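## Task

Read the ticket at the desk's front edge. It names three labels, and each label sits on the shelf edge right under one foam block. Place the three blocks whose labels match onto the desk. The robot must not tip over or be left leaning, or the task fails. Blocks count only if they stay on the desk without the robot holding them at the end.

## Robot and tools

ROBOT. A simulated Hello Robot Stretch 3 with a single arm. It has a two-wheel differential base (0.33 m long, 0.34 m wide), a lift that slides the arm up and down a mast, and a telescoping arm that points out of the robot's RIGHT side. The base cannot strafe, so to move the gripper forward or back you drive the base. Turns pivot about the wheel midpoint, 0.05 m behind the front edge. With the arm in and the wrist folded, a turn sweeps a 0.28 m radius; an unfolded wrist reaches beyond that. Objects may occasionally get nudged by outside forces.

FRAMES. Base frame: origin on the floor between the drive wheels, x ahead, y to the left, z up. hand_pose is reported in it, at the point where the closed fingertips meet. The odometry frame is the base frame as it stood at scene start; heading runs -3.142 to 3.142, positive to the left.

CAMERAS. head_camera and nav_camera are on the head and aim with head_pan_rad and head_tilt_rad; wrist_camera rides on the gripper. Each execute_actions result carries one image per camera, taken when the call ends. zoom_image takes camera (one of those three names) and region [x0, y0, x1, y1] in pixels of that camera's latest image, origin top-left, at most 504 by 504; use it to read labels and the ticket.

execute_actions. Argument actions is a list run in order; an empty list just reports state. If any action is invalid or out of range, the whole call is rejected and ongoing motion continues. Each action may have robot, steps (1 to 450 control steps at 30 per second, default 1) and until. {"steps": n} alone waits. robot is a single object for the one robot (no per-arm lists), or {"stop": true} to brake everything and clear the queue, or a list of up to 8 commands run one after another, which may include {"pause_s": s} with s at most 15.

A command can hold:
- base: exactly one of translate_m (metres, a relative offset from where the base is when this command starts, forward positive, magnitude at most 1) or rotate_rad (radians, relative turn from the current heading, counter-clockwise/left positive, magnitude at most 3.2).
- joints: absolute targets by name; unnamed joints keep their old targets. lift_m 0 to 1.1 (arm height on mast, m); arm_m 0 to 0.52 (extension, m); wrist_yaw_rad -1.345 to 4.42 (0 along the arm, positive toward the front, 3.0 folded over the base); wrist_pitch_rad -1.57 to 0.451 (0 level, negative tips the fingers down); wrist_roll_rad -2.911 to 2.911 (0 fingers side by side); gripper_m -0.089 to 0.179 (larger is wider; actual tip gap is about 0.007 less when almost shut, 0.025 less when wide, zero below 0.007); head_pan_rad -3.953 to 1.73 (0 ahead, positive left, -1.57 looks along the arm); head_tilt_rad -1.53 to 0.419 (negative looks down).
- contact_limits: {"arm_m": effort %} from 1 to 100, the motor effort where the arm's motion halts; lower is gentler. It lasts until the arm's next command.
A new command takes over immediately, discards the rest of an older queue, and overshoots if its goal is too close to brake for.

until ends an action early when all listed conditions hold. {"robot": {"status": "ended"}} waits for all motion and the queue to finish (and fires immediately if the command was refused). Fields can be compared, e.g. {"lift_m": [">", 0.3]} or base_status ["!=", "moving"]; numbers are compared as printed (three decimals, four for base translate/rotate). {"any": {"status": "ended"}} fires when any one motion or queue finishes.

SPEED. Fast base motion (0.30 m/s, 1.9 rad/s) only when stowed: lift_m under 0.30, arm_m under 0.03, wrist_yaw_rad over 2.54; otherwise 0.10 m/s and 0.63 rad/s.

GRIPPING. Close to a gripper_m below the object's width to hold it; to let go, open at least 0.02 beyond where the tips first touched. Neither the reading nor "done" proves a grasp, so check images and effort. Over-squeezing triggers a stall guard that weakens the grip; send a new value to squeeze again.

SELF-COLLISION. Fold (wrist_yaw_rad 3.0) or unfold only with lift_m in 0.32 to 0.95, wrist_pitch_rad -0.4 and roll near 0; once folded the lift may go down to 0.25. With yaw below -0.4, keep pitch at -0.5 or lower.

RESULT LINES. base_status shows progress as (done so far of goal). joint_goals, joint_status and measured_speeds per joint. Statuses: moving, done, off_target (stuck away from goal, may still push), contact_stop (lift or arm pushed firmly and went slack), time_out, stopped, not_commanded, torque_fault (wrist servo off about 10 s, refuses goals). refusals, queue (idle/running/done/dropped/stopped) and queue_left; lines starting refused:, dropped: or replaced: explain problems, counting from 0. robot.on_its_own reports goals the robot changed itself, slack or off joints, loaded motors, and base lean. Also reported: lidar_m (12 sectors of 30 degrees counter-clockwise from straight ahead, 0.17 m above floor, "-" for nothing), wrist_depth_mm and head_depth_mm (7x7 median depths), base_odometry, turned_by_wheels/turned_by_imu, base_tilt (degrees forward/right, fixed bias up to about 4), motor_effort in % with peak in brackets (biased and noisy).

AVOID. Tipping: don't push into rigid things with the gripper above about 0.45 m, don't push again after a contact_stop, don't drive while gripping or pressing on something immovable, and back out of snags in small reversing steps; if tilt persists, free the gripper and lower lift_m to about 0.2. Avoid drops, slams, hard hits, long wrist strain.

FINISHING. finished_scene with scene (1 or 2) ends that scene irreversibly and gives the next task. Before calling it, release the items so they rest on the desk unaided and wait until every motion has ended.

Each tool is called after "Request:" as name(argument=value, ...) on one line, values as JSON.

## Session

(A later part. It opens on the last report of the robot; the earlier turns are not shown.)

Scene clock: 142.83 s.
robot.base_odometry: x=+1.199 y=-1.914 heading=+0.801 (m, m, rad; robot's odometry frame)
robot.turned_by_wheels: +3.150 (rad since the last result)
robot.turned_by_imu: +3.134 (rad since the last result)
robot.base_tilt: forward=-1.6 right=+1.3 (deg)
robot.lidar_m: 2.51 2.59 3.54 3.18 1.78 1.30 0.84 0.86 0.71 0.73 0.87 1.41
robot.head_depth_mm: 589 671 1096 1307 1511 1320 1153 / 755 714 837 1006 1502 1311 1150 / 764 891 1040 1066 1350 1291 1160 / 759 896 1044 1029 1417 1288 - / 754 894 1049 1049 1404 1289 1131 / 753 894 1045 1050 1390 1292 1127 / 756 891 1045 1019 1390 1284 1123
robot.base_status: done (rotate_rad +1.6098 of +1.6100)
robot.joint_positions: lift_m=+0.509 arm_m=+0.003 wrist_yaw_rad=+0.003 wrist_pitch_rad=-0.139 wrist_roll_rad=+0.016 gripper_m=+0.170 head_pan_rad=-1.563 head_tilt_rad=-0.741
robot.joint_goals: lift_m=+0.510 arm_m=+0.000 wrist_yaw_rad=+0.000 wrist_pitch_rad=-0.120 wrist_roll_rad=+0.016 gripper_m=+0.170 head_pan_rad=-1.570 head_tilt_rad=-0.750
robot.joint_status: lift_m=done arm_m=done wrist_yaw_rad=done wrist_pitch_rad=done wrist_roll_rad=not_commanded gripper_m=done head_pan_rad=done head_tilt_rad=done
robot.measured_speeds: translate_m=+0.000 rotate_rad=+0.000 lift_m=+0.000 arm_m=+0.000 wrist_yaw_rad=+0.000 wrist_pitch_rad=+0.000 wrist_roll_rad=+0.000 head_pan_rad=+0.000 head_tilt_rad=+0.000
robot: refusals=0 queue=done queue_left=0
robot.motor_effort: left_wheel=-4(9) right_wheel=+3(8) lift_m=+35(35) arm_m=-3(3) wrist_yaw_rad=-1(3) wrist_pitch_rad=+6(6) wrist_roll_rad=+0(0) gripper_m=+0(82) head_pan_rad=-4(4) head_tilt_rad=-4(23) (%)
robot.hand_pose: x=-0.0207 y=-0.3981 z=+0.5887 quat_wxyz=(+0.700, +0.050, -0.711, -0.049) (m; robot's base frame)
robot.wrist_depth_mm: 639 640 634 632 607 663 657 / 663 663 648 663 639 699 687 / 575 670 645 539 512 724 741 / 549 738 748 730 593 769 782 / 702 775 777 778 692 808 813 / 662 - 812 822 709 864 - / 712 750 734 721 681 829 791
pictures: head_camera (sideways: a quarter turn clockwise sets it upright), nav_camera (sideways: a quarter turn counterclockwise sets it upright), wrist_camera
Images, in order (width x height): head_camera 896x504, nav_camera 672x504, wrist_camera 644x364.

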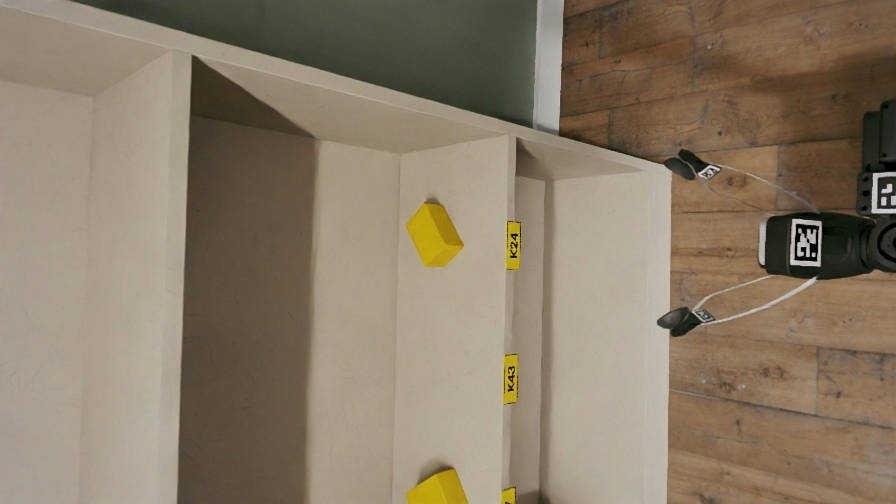

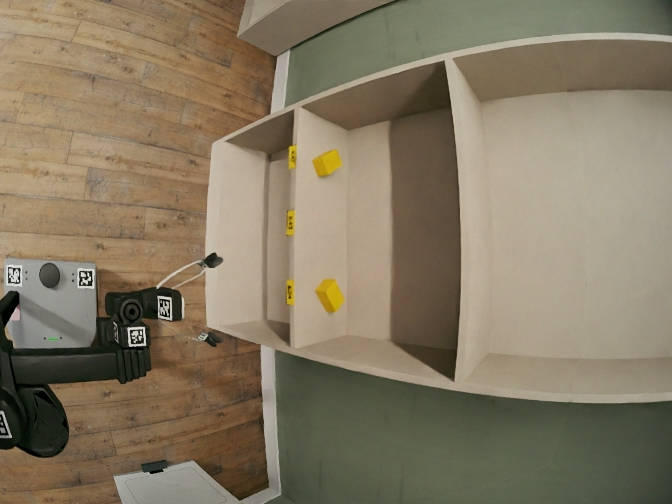

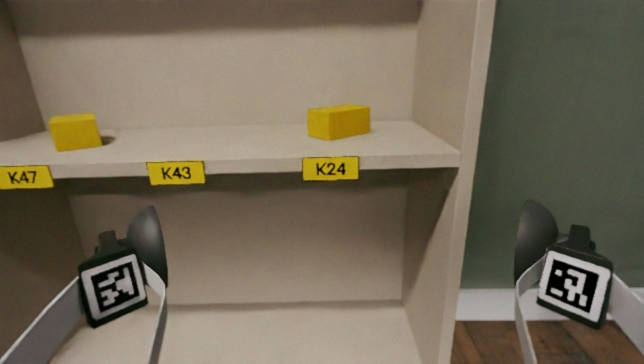

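Request:
execute_actions(actions=[{"robot":[{"joints":{"arm_m":0.43}},{"joints":{"lift_m":0.494}},{"joints":{"gripper_m":0.04}},{"joints":{"lift_m":0.53}},{"joints":{"arm_m":0,"head_pan_rad":-0.5,"head_tilt_rad":-0.45}}],"steps":450,"until":{"robot":{"status":"ended"}}}])

Scene clock: 157.47 s.
robot.base_odometry: x=+1.199 y=-1.914 heading=+0.801 (m, m, rad; robot's odometry frame)
robot.turned_by_wheels: +0.000 (rad since the last result)
robot.turned_by_imu: +0.003 (rad since the last result)
robot.base_tilt: forward=-1.5 right=+1.4 (deg)
robot.lidar_m: 2.51 2.61 3.56 3.18 1.78 1.30 0.84 0.86 0.71 0.73 0.87 1.41
robot.head_depth_mm: 1118 1175 1226 913 1028 1183 1204 / 1274 1339 1419 1506 1596 1265 1228 / 1462 1522 1490 1671 1817 1565 1291 / 1721 1750 1447 1640 1788 1557 1285 / 2119 2081 2114 2307 1965 1558 1280 / 2174 2323 2578 2599 1998 1542 1277 / 2061 2237 2434 2556 1956 1536 1263
robot.base_status: done (rotate_rad +1.6098 of +1.6100)
robot.joint_positions: lift_m=+0.529 arm_m=+0.003 wrist_yaw_rad=+0.002 wrist_pitch_rad=-0.139 wrist_roll_rad=+0.016 gripper_m=+0.041 head_pan_rad=-0.507 head_tilt_rad=-0.458
robot.joint_goals: lift_m=+0.530 arm_m=+0.000 wrist_yaw_rad=+0.000 wrist_pitch_rad=-0.120 wrist_roll_rad=+0.016 gripper_m=+0.040 head_pan_rad=-0.500 head_tilt_rad=-0.450
robot.joint_status: lift_m=done arm_m=done wrist_yaw_rad=done wrist_pitch_rad=done wrist_roll_rad=not_commanded gripper_m=done head_pan_rad=done head_tilt_rad=done
robot.measured_speeds: translate_m=+0.000 rotate_rad=+0.000 lift_m=+0.000 arm_m=+0.000 wrist_yaw_rad=+0.000 wrist_pitch_rad=+0.000 wrist_roll_rad=+0.000 head_pan_rad=+0.000 head_tilt_rad=+0.000
robot: refusals=0 queue=done queue_left=0
robot.motor_effort: left_wheel=-4(4) right_wheel=+3(3) lift_m=+34(35) arm_m=-4(4) wrist_yaw_rad=-1(2) wrist_pitch_rad=+6(6) wrist_roll_rad=+0(0) gripper_m=-10(86) head_pan_rad=+4(47) head_tilt_rad=+4(22) (%)
robot.hand_pose: x=-0.0211 y=-0.3981 z=+0.6087 quat_wxyz=(+0.700, +0.050, -0.711, -0.049) (m; robot's base frame)
robot.wrist_depth_mm: 636 626 633 627 610 669 663 / 653 652 662 656 647 694 691 / 641 671 691 682 579 734 729 / 503 521 481 168 199 794 774 / 710 779 760 144 135 816 828 / 701 822 825 155 151 858 864 / 698 770 747 752 715 861 858
pictures: head_camera (sideways: a quarter turn clockwise sets it upright), nav_camera (sideways: a quarter turn counterclockwise sets it upright), wrist_camera
Images, in order (width x height): head_camera 896x504, nav_camera 672x504, wrist_camera 644x364.

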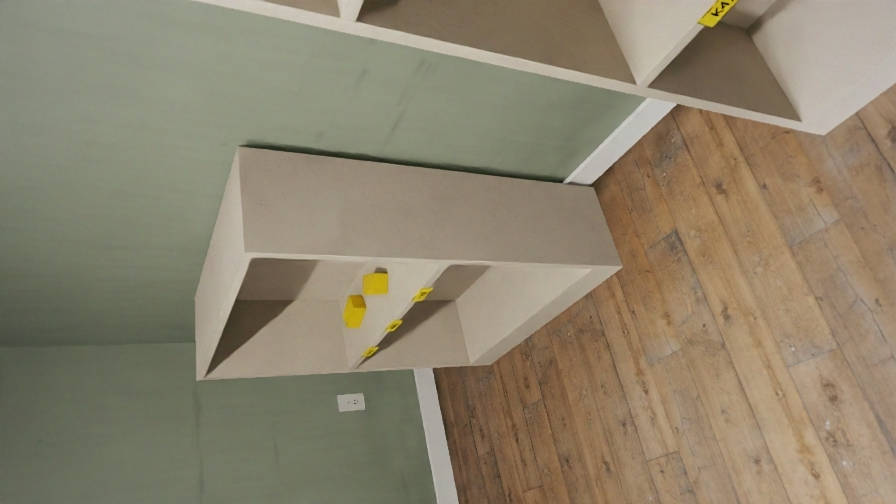

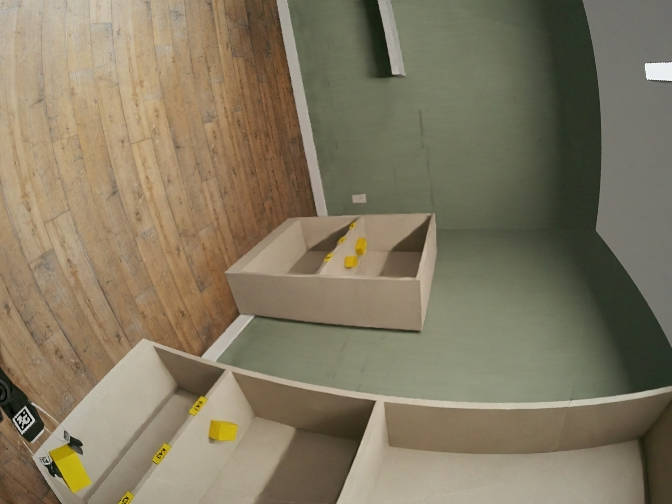

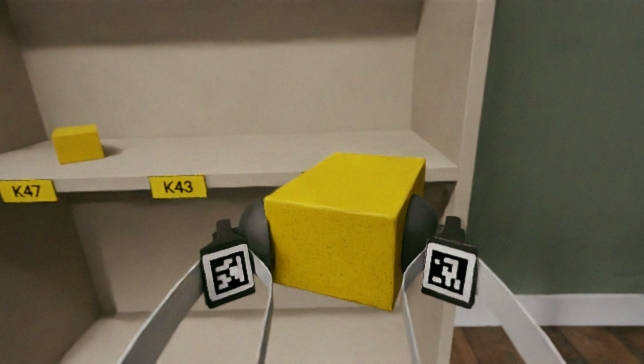

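Request:
execute_actions(actions=[{"robot":[{"joints":{"wrist_yaw_rad":2.65,"lift_m":0.28,"gripper_m":0.025},"base":{"rotate_rad":1.67}},{"base":{"translate_m":1}},{"base":{"translate_m":1}},{"base":{"translate_m":0.3}},{"base":{"rotate_rad":1.5},"joints":{"lift_m":0.95,"wrist_yaw_rad":0,"head_pan_rad":-1.57}},{"joints":{"arm_m":0.5}},{"joints":{"lift_m":0.905}}],"steps":450,"until":{"robot":{"status":"ended"}}},{"steps":450,"until":{"robot":{"status":"ended"}}},{"steps":450,"until":{"robot":{"status":"ended"}}}])

Scene clock: 195.23 s.
robot.base_odometry: x=-0.603 y=-0.484 heading=-2.313 (m, m, rad; robot's odometry frame)
robot.turned_by_wheels: +3.170 (rad since the last result)
robot.turned_by_imu: +3.153 (rad since the last result)
robot.base_tilt: forward=-1.8 right=+1.3 (deg)
robot.lidar_m: 1.04 1.07 1.51 2.54 3.40 2.80 2.71 2.11 0.93 1.21 1.08 1.08
robot.head_depth_mm: 1229 1337 1276 845 - - 1276 / 1226 1345 1373 - 1804 1500 1303 / 1234 1347 1408 806 1809 1577 1299 / 1240 1341 1334 817 1820 1577 1289 / 1241 1357 1197 783 1820 1553 1288 / 1239 1359 1175 757 1772 1455 1274 / 1245 1360 1160 768 1809 1548 1268
robot.base_status: done (rotate_rad +1.4998 of +1.5000)
robot.joint_positions: lift_m=+0.906 arm_m=+0.500 wrist_yaw_rad=+0.002 wrist_pitch_rad=-0.140 wrist_roll_rad=+0.016 gripper_m=+0.026 head_pan_rad=-1.563 head_tilt_rad=-0.457
robot.joint_goals: lift_m=+0.905 arm_m=+0.500 wrist_yaw_rad=+0.000 wrist_pitch_rad=-0.120 wrist_roll_rad=+0.016 gripper_m=+0.025 head_pan_rad=-1.570 head_tilt_rad=-0.450
robot.joint_status: lift_m=done arm_m=done wrist_yaw_rad=done wrist_pitch_rad=done wrist_roll_rad=not_commanded gripper_m=done head_pan_rad=done head_tilt_rad=done
robot.measured_speeds: translate_m=+0.000 rotate_rad=+0.000 lift_m=+0.000 arm_m=+0.000 wrist_yaw_rad=+0.000 wrist_pitch_rad=+0.000 wrist_roll_rad=+0.000 head_pan_rad=+0.000 head_tilt_rad=+0.000
robot: refusals=0 queue=done queue_left=0
robot.motor_effort: left_wheel=-4(10) right_wheel=+2(6) lift_m=+12(36) arm_m=+3(1) wrist_yaw_rad=-1(5) wrist_pitch_rad=+6(6) wrist_roll_rad=+0(0) gripper_m=-16(72) head_pan_rad=-4(47) head_tilt_rad=+4(4) (%)
robot.hand_pose: x=-0.0209 y=-0.8949 z=+0.9847 quat_wxyz=(+0.700, +0.050, -0.711, -0.049) (m; robot's base frame)
robot.wrist_depth_mm: 694 699 694 672 674 672 666 / 734 734 724 717 701 701 705 / 763 621 592 569 536 523 497 / 348 341 333 168 198 309 300 / 239 235 232 143 135 220 216 / 182 181 169 154 151 171 168 / 147 146 143 143 141 139 138
pictures: head_camera (sideways: a quarter turn clockwise sets it upright), nav_camera (sideways: a quarter turn counterclockwise sets it upright), wrist_camera
Images, in order (width x height): head_camera 896x504, nav_camera 672x504, wrist_camera 644x364.

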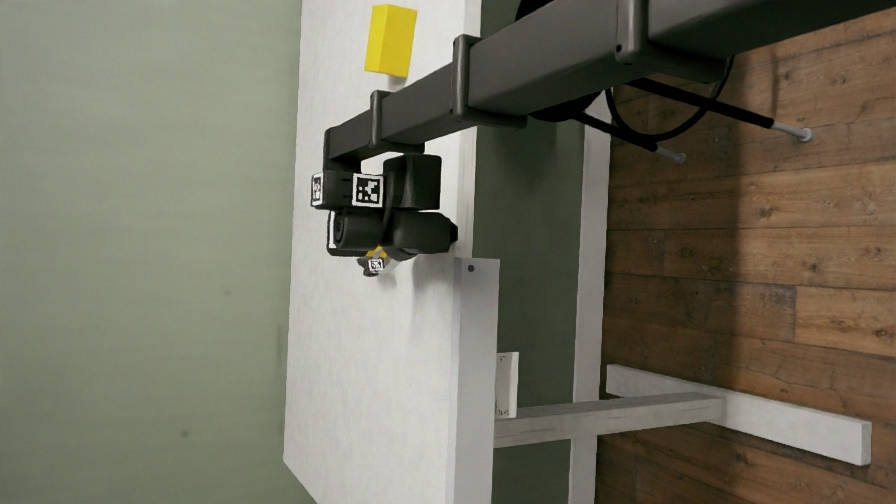

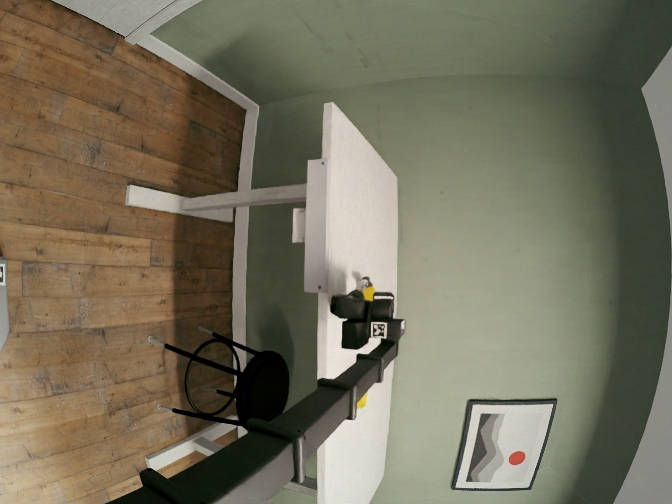

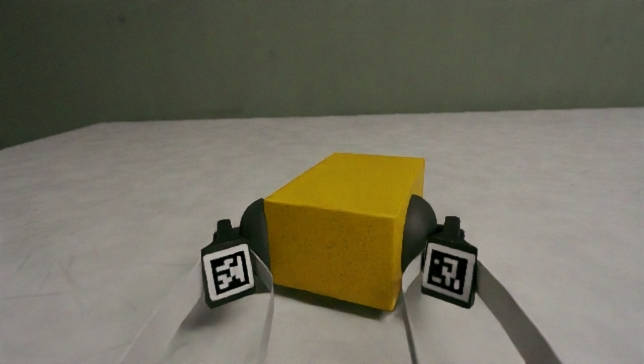

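Request:
execute_actions(actions=[{"robot":[{"joints":{"lift_m":0.901}},{"joints":{"gripper_m":0.15}},{"joints":{"arm_m":0,"lift_m":0.915}},{"joints":{"wrist_yaw_rad":2.65,"lift_m":0.28,"gripper_m":0.06},"base":{"rotate_rad":2.26}},{"base":{"translate_m":1}},{"base":{"translate_m":1}},{"base":{"translate_m":0.98}},{"base":{"rotate_rad":0.885},"joints":{"lift_m":0.51,"wrist_yaw_rad":0,"head_tilt_rad":-0.75,"gripper_m":0.17}}],"steps":450,"until":{"robot":{"status":"ended"}}},{"steps":450,"until":{"robot":{"status":"ended"}}},{"steps":450,"until":{"robot":{"status":"ended"}}}])

Scene clock: 230.57 s.
robot.base_odometry: x=+2.373 y=-0.641 heading=+0.832 (m, m, rad; robot's odometry frame)
robot.turned_by_wheels: +3.145 (rad since the last result)
robot.turned_by_imu: +3.130 (rad since the last result)
robot.base_tilt: forward=-1.6 right=+1.2 (deg)
robot.lidar_m: 0.84 0.87 1.19 3.17 3.48 3.04 2.51 1.26 0.79 0.93 0.74 0.87
robot.head_depth_mm: 789 690 1028 1033 1242 1309 1148 / 783 685 1025 1011 1384 1285 1151 / 781 676 1026 1013 1390 1274 1156 / 784 883 1036 998 1399 1279 - / 785 881 1032 998 1407 1274 1125 / 787 883 1026 1001 1361 1270 1123 / 784 851 974 969 1402 1282 1120
robot.base_status: done (rotate_rad +0.8848 of +0.8850)
robot.joint_positions: lift_m=+0.509 arm_m=+0.003 wrist_yaw_rad=+0.004 wrist_pitch_rad=-0.140 wrist_roll_rad=+0.016 gripper_m=+0.170 head_pan_rad=-1.563 head_tilt_rad=-0.741
robot.joint_goals: lift_m=+0.510 arm_m=+0.000 wrist_yaw_rad=+0.000 wrist_pitch_rad=-0.120 wrist_roll_rad=+0.016 gripper_m=+0.170 head_pan_rad=-1.570 head_tilt_rad=-0.750
robot.joint_status: lift_m=done arm_m=done wrist_yaw_rad=done wrist_pitch_rad=done wrist_roll_rad=not_commanded gripper_m=done head_pan_rad=done head_tilt_rad=done
robot.measured_speeds: translate_m=+0.000 rotate_rad=+0.000 lift_m=+0.000 arm_m=+0.000 wrist_yaw_rad=+0.000 wrist_pitch_rad=+0.000 wrist_roll_rad=+0.000 head_pan_rad=+0.000 head_tilt_rad=+0.000
robot: refusals=0 queue=done queue_left=0
robot.motor_effort: left_wheel=-4(9) right_wheel=+3(7) lift_m=+34(34) arm_m=-3(7) wrist_yaw_rad=-1(3) wrist_pitch_rad=+6(6) wrist_roll_rad=+0(0) gripper_m=+1(84) head_pan_rad=-3(3) head_tilt_rad=-4(26) (%)
robot.hand_pose: x=-0.0206 y=-0.3980 z=+0.5884 quat_wxyz=(+0.700, +0.051, -0.711, -0.049) (m; robot's base frame)
robot.wrist_depth_mm: 438 607 617 611 612 623 493 / 441 632 651 646 630 627 501 / 440 484 466 454 501 428 443 / 491 611 729 733 716 708 501 / 824 640 763 759 774 749 476 / 869 - 804 796 800 792 - / 864 598 729 718 720 686 601
pictures: head_camera (sideways: a quarter turn clockwise sets it upright), nav_camera (sideways: a quarter turn counterclockwise sets it upright), wrist_camera
Images, in order (width x height): head_camera 896x504, nav_camera 672x504, wrist_camera 644x364.

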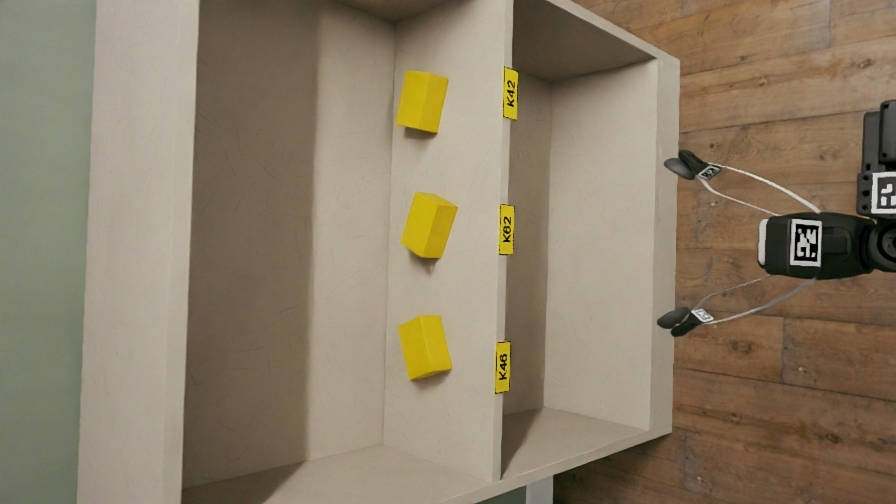

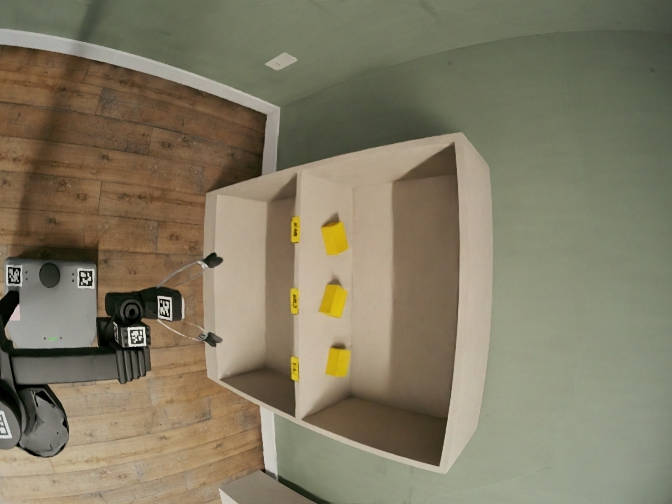

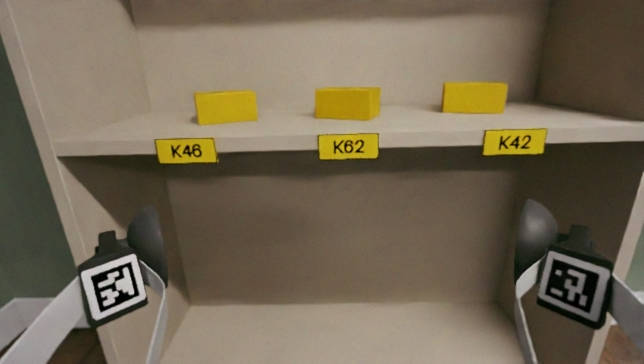

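Shelf is ~3cm higher.

Request:
execute_actions(actions=[{"robot":[{"base":{"translate_m":0.17},"joints":{"lift_m":0.55,"arm_m":0.2}},{"joints":{"arm_m":0.4}}],"steps":450,"until":{"robot":{"status":"ended"}}}])

Scene clock: 238.97 s.
robot.base_odometry: x=+2.487 y=-0.515 heading=+0.832 (m, m, rad; robot's odometry frame)
robot.turned_by_wheels: +0.000 (rad since the last result)
robot.turned_by_imu: +0.001 (rad since the last result)
robot.base_tilt: forward=-1.7 right=+1.4 (deg)
robot.lidar_m: 0.67 0.69 0.95 2.56 3.93 3.21 2.67 1.40 0.89 0.68 0.68 0.70
robot.head_depth_mm: 787 688 1018 1030 1395 1301 1149 / 782 682 1023 999 1397 1292 1137 / 782 673 1028 1077 1363 1282 1139 / 783 877 1025 1011 1377 1283 1136 / 782 879 1027 1008 1372 1273 1128 / 793 649 819 1199 1469 1297 1130 / 817 929 1100 1312 1482 1293 1121
robot.base_status: done (translate_m +0.1700 of +0.1700)
robot.joint_positions: lift_m=+0.549 arm_m=+0.400 wrist_yaw_rad=+0.002 wrist_pitch_rad=-0.140 wrist_roll_rad=+0.016 gripper_m=+0.170 head_pan_rad=-1.563 head_tilt_rad=-0.741
robot.joint_goals: lift_m=+0.550 arm_m=+0.400 wrist_yaw_rad=+0.000 wrist_pitch_rad=-0.120 wrist_roll_rad=+0.016 gripper_m=+0.170 head_pan_rad=-1.570 head_tilt_rad=-0.750
robot.joint_status: lift_m=done arm_m=done wrist_yaw_rad=done wrist_pitch_rad=done wrist_roll_rad=not_commanded gripper_m=done head_pan_rad=done head_tilt_rad=done
robot.measured_speeds: translate_m=+0.000 rotate_rad=+0.000 lift_m=+0.000 arm_m=+0.000 wrist_yaw_rad=+0.000 wrist_pitch_rad=+0.000 wrist_roll_rad=+0.000 head_pan_rad=+0.000 head_tilt_rad=+0.000
robot: refusals=0 queue=done queue_left=0
robot.motor_effort: left_wheel=-3(4) right_wheel=+2(5) lift_m=+34(36) arm_m=+3(2) wrist_yaw_rad=-1(2) wrist_pitch_rad=+6(6) wrist_roll_rad=+0(0) gripper_m=+0(0) head_pan_rad=-3(4) head_tilt_rad=-4(4) (%)
robot.hand_pose: x=-0.0209 y=-0.7949 z=+0.6284 quat_wxyz=(+0.700, +0.050, -0.711, -0.049) (m; robot's base frame)
robot.wrist_depth_mm: 244 260 257 256 256 253 253 / 241 273 271 268 269 267 266 / 240 285 284 283 283 282 279 / 240 299 301 300 299 295 294 / 238 279 234 165 173 249 182 / 215 - 184 140 161 193 - / 160 164 156 148 159 157 151
pictures: head_camera (sideways: a quarter turn clockwise sets it upright), nav_camera (sideways: a quarter turn counterclockwise sets it upright), wrist_camera
Images, in order (width x height): head_camera 896x504, nav_camera 672x504, wrist_camera 644x364.

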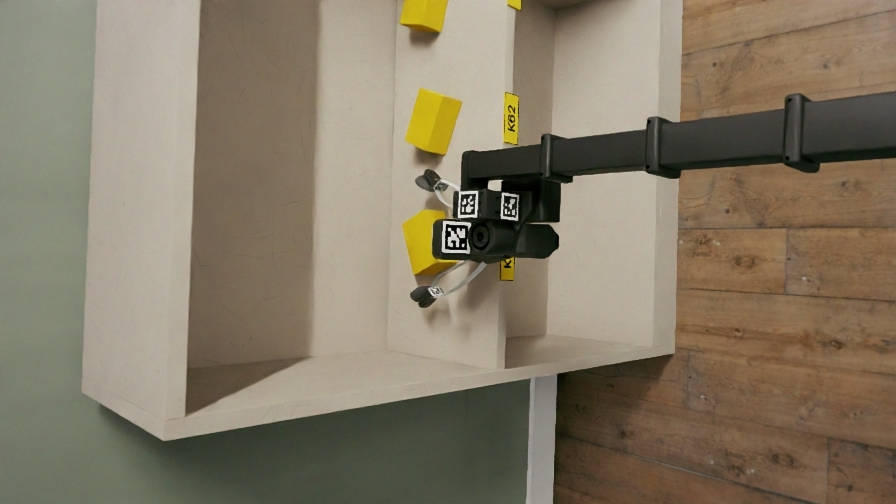

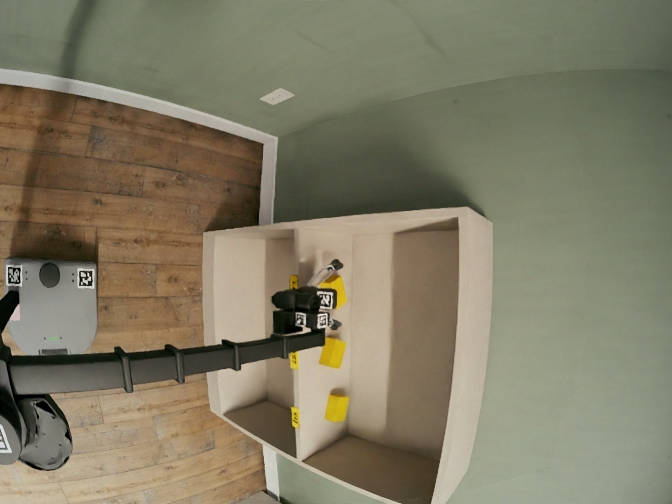

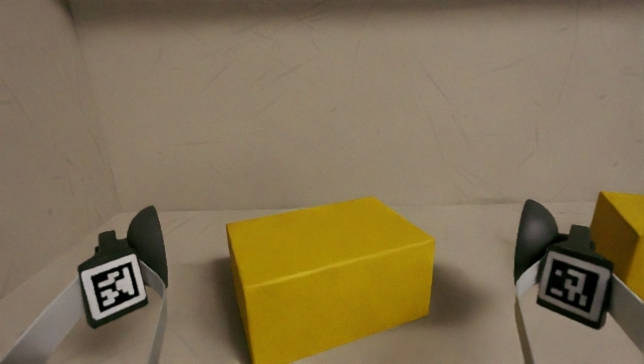

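Target wall distance 2.15: dv 1.48, du 2.31 → 0.57 rad, 2.74 m.

Request:
execute_actions(actions=[{"robot":[{"joints":{"arm_m":0.425,"lift_m":0.528}},{"joints":{"gripper_m":0.03}},{"joints":{"lift_m":0.57}},{"joints":{"arm_m":0}},{"joints":{"wrist_yaw_rad":2.65,"lift_m":0.28},"base":{"rotate_rad":2.155}},{"base":{"translate_m":1}},{"base":{"translate_m":1}},{"base":{"translate_m":0.74}}],"steps":450,"until":{"robot":{"status":"ended"}}},{"steps":450,"until":{"robot":{"status":"ended"}}}])

Scene clock: 269.50 s.
robot.base_odometry: x=-0.220 y=-0.093 heading=+2.987 (m, m, rad; robot's odometry frame)
robot.turned_by_wheels: +2.155 (rad since the last result)
robot.turned_by_imu: +2.146 (rad since the last result)
robot.base_tilt: forward=-1.6 right=+1.3 (deg)
robot.lidar_m: 0.92 1.66 1.62 1.72 2.43 2.96 2.90 2.18 2.12 2.04 1.09 0.89
robot.head_depth_mm: 1824 2027 2226 1873 1549 1318 1143 / 1941 2148 2309 1878 1535 1311 1145 / 2037 2313 2372 1857 1539 1311 1139 / 2166 2485 2294 1852 1521 1314 1137 / 2009 2286 2332 1839 1518 1293 1133 / 1779 1983 2162 1827 1507 1291 1131 / 1593 1764 1964 1816 1504 1287 1123
robot.base_status: done (translate_m +0.7400 of +0.7400)
robot.joint_positions: lift_m=+0.281 arm_m=+0.003 wrist_yaw_rad=+2.647 wrist_pitch_rad=-0.140 wrist_roll_rad=+0.016 gripper_m=+0.057 head_pan_rad=-1.563 head_tilt_rad=-0.741
robot.joint_goals: lift_m=+0.280 arm_m=+0.000 wrist_yaw_rad=+2.650 wrist_pitch_rad=-0.120 wrist_roll_rad=+0.016 gripper_m=+0.056 head_pan_rad=-1.570 head_tilt_rad=-0.750
robot.joint_status: lift_m=done arm_m=done wrist_yaw_rad=done wrist_pitch_rad=done wrist_roll_rad=not_commanded gripper_m=done head_pan_rad=done head_tilt_rad=done
robot.measured_speeds: translate_m=+0.000 rotate_rad=+0.000 lift_m=+0.000 arm_m=+0.000 wrist_yaw_rad=+0.000 wrist_pitch_rad=+0.000 wrist_roll_rad=+0.000 head_pan_rad=+0.000 head_tilt_rad=+0.000
robot: refusals=0 queue=done queue_left=0
robot.on_its_own: gripper_m is held at +0.056, not at your +0.030, by its stall guard, which is not easing now
robot.motor_effort: left_wheel=-4(8) right_wheel=+2(7) lift_m=+12(37) arm_m=-4(3) wrist_yaw_rad=+3(3) wrist_pitch_rad=+6(6) wrist_roll_rad=+0(0) gripper_m=-20(100) head_pan_rad=-3(4) head_tilt_rad=-5(5) (%)
robot.hand_pose: x=+0.0975 y=+0.0727 z=+0.3596 quat_wxyz=(+0.220, +0.701, -0.126, +0.666) (m; robot's base frame)
robot.wrist_depth_mm: - - - - - - - / - - - - - - - / - - - - - - - / - - - - - - - / 973 929 121 120 126 840 846 / 721 733 105 112 126 - 675 / 587 570 530 119 515 542 538
pictures: head_camera (sideways: a quarter turn clockwise sets it upright), nav_camera (sideways: a quarter turn counterclockwise sets it upright), wrist_camera
Images, in order (width x height): head_camera 896x504, nav_camera 672x504, wrist_camera 644x364.

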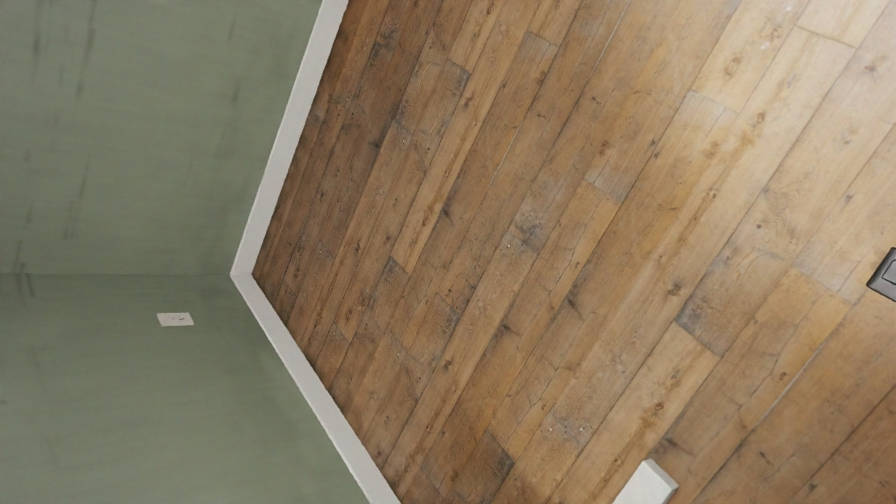

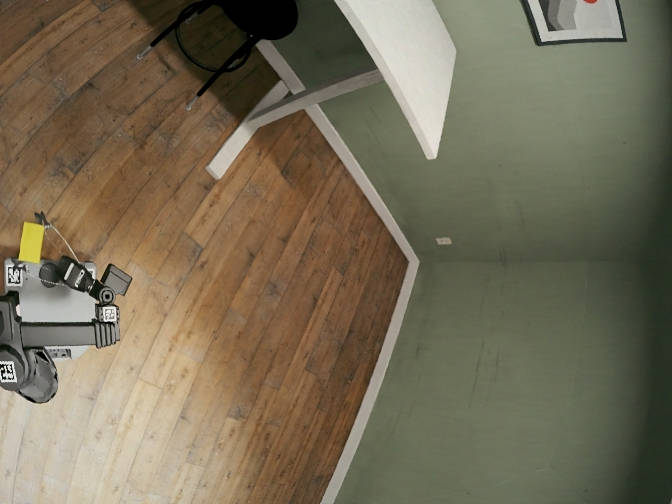

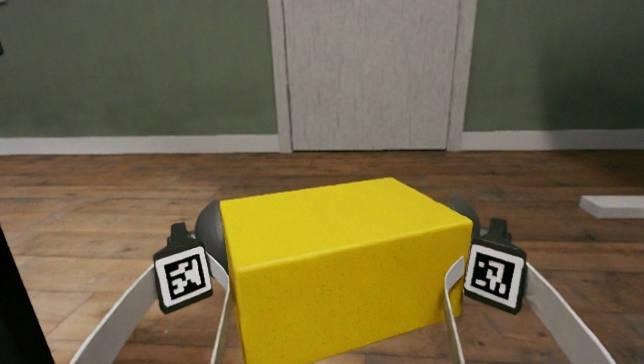

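Request:
execute_actions(actions=[{"robot":[{"base":{"rotate_rad":1.02},"joints":{"lift_m":0.95,"wrist_yaw_rad":0,"head_tilt_rad":-0.5}},{"joints":{"arm_m":0.5}},{"joints":{"lift_m":0.902}},{"joints":{"gripper_m":0.17}},{"joints":{"arm_m":0.3,"lift_m":0.915}}],"steps":450,"until":{"robot":{"status":"ended"}}},{"steps":450,"until":{"robot":{"status":"ended"}}}])

Scene clock: 289.03 s.
robot.base_odometry: x=-0.220 y=-0.093 heading=-2.276 (m, m, rad; robot's odometry frame)
robot.turned_by_wheels: +1.020 (rad since the last result)
robot.turned_by_imu: +1.015 (rad since the last result)
robot.base_tilt: forward=-1.7 right=+1.4 (deg)
robot.lidar_m: 1.62 1.70 2.35 2.95 2.99 2.20 2.12 2.10 1.09 0.89 0.92 1.68
robot.head_depth_mm: 1213 1337 1072 825 - 1504 1236 / 1205 1349 1144 - 1396 1476 1262 / 1224 1346 1134 - 1843 1511 1258 / 1235 1355 1105 1259 1611 1461 1248 / 1232 1359 1022 1256 1196 1458 1248 / 1232 1373 1007 1262 1683 1443 1241 / 1241 1361 868 1696 1818 1477 1235
robot.base_status: done (rotate_rad +1.0198 of +1.0200)
robot.joint_positions: lift_m=+0.914 arm_m=+0.300 wrist_yaw_rad=+0.002 wrist_pitch_rad=-0.140 wrist_roll_rad=+0.016 gripper_m=+0.170 head_pan_rad=-1.563 head_tilt_rad=-0.507
robot.joint_goals: lift_m=+0.915 arm_m=+0.300 wrist_yaw_rad=+0.000 wrist_pitch_rad=-0.120 wrist_roll_rad=+0.016 gripper_m=+0.170 head_pan_rad=-1.570 head_tilt_rad=-0.500
robot.joint_status: lift_m=done arm_m=done wrist_yaw_rad=done wrist_pitch_rad=done wrist_roll_rad=not_commanded gripper_m=done head_pan_rad=done head_tilt_rad=done
robot.measured_speeds: translate_m=+0.000 rotate_rad=+0.000 lift_m=+0.000 arm_m=+0.000 wrist_yaw_rad=+0.000 wrist_pitch_rad=+0.000 wrist_roll_rad=+0.000 head_pan_rad=+0.000 head_tilt_rad=+0.000
robot: refusals=0 queue=done queue_left=0
robot.motor_effort: left_wheel=-3(10) right_wheel=+2(7) lift_m=+35(34) arm_m=-3(3) wrist_yaw_rad=-1(2) wrist_pitch_rad=+6(6) wrist_roll_rad=+0(0) gripper_m=+1(85) head_pan_rad=-4(3) head_tilt_rad=+3(23) (%)
robot.hand_pose: x=-0.0209 y=-0.6957 z=+0.9934 quat_wxyz=(+0.700, +0.050, -0.711, -0.049) (m; robot's base frame)
robot.wrist_depth_mm: 881 890 859 856 848 849 833 / 905 919 925 894 890 901 878 / 709 684 643 615 597 569 556 / 319 371 361 310 325 337 327 / 261 274 251 248 244 242 247 / 207 - 193 190 188 188 - / - - 640 636 - 660 -
pictures: head_camera (sideways: a quarter turn clockwise sets it upright), nav_camera (sideways: a quarter turn counterclockwise sets it upright), wrist_camera
Images, in order (width x height): head_camera 896x504, nav_camera 672x504, wrist_camera 644x364.

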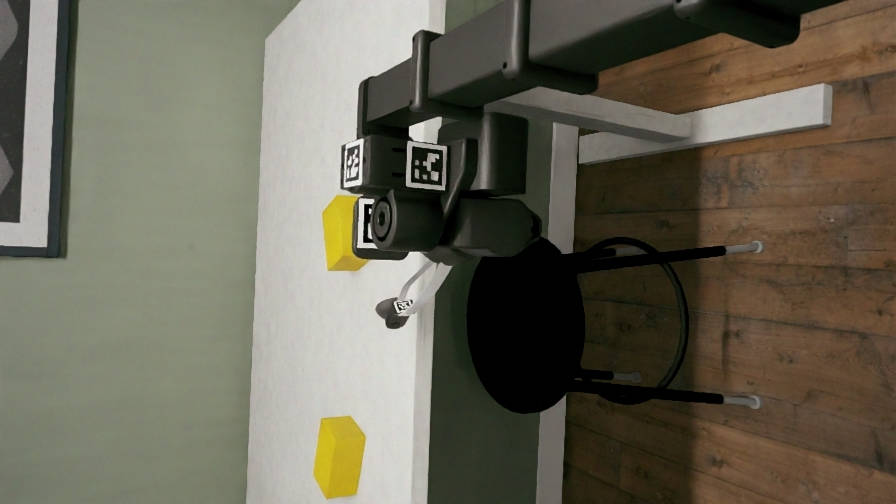

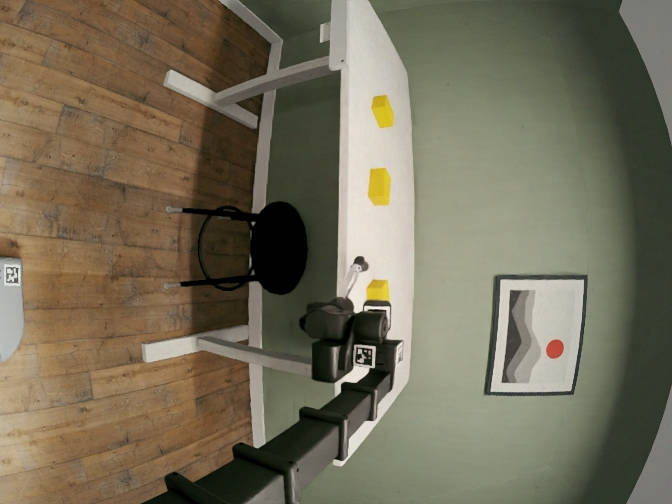

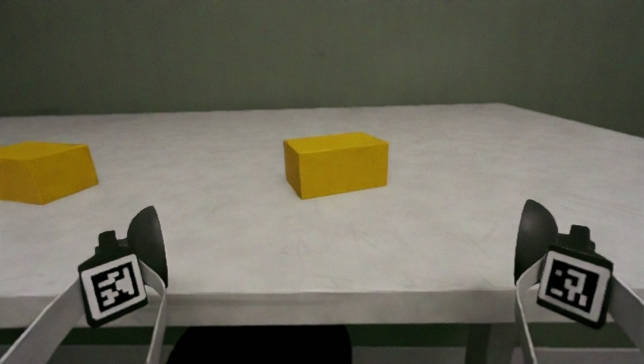

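Request:
finished_scene(scene=2)

The scene is finished: the task was done.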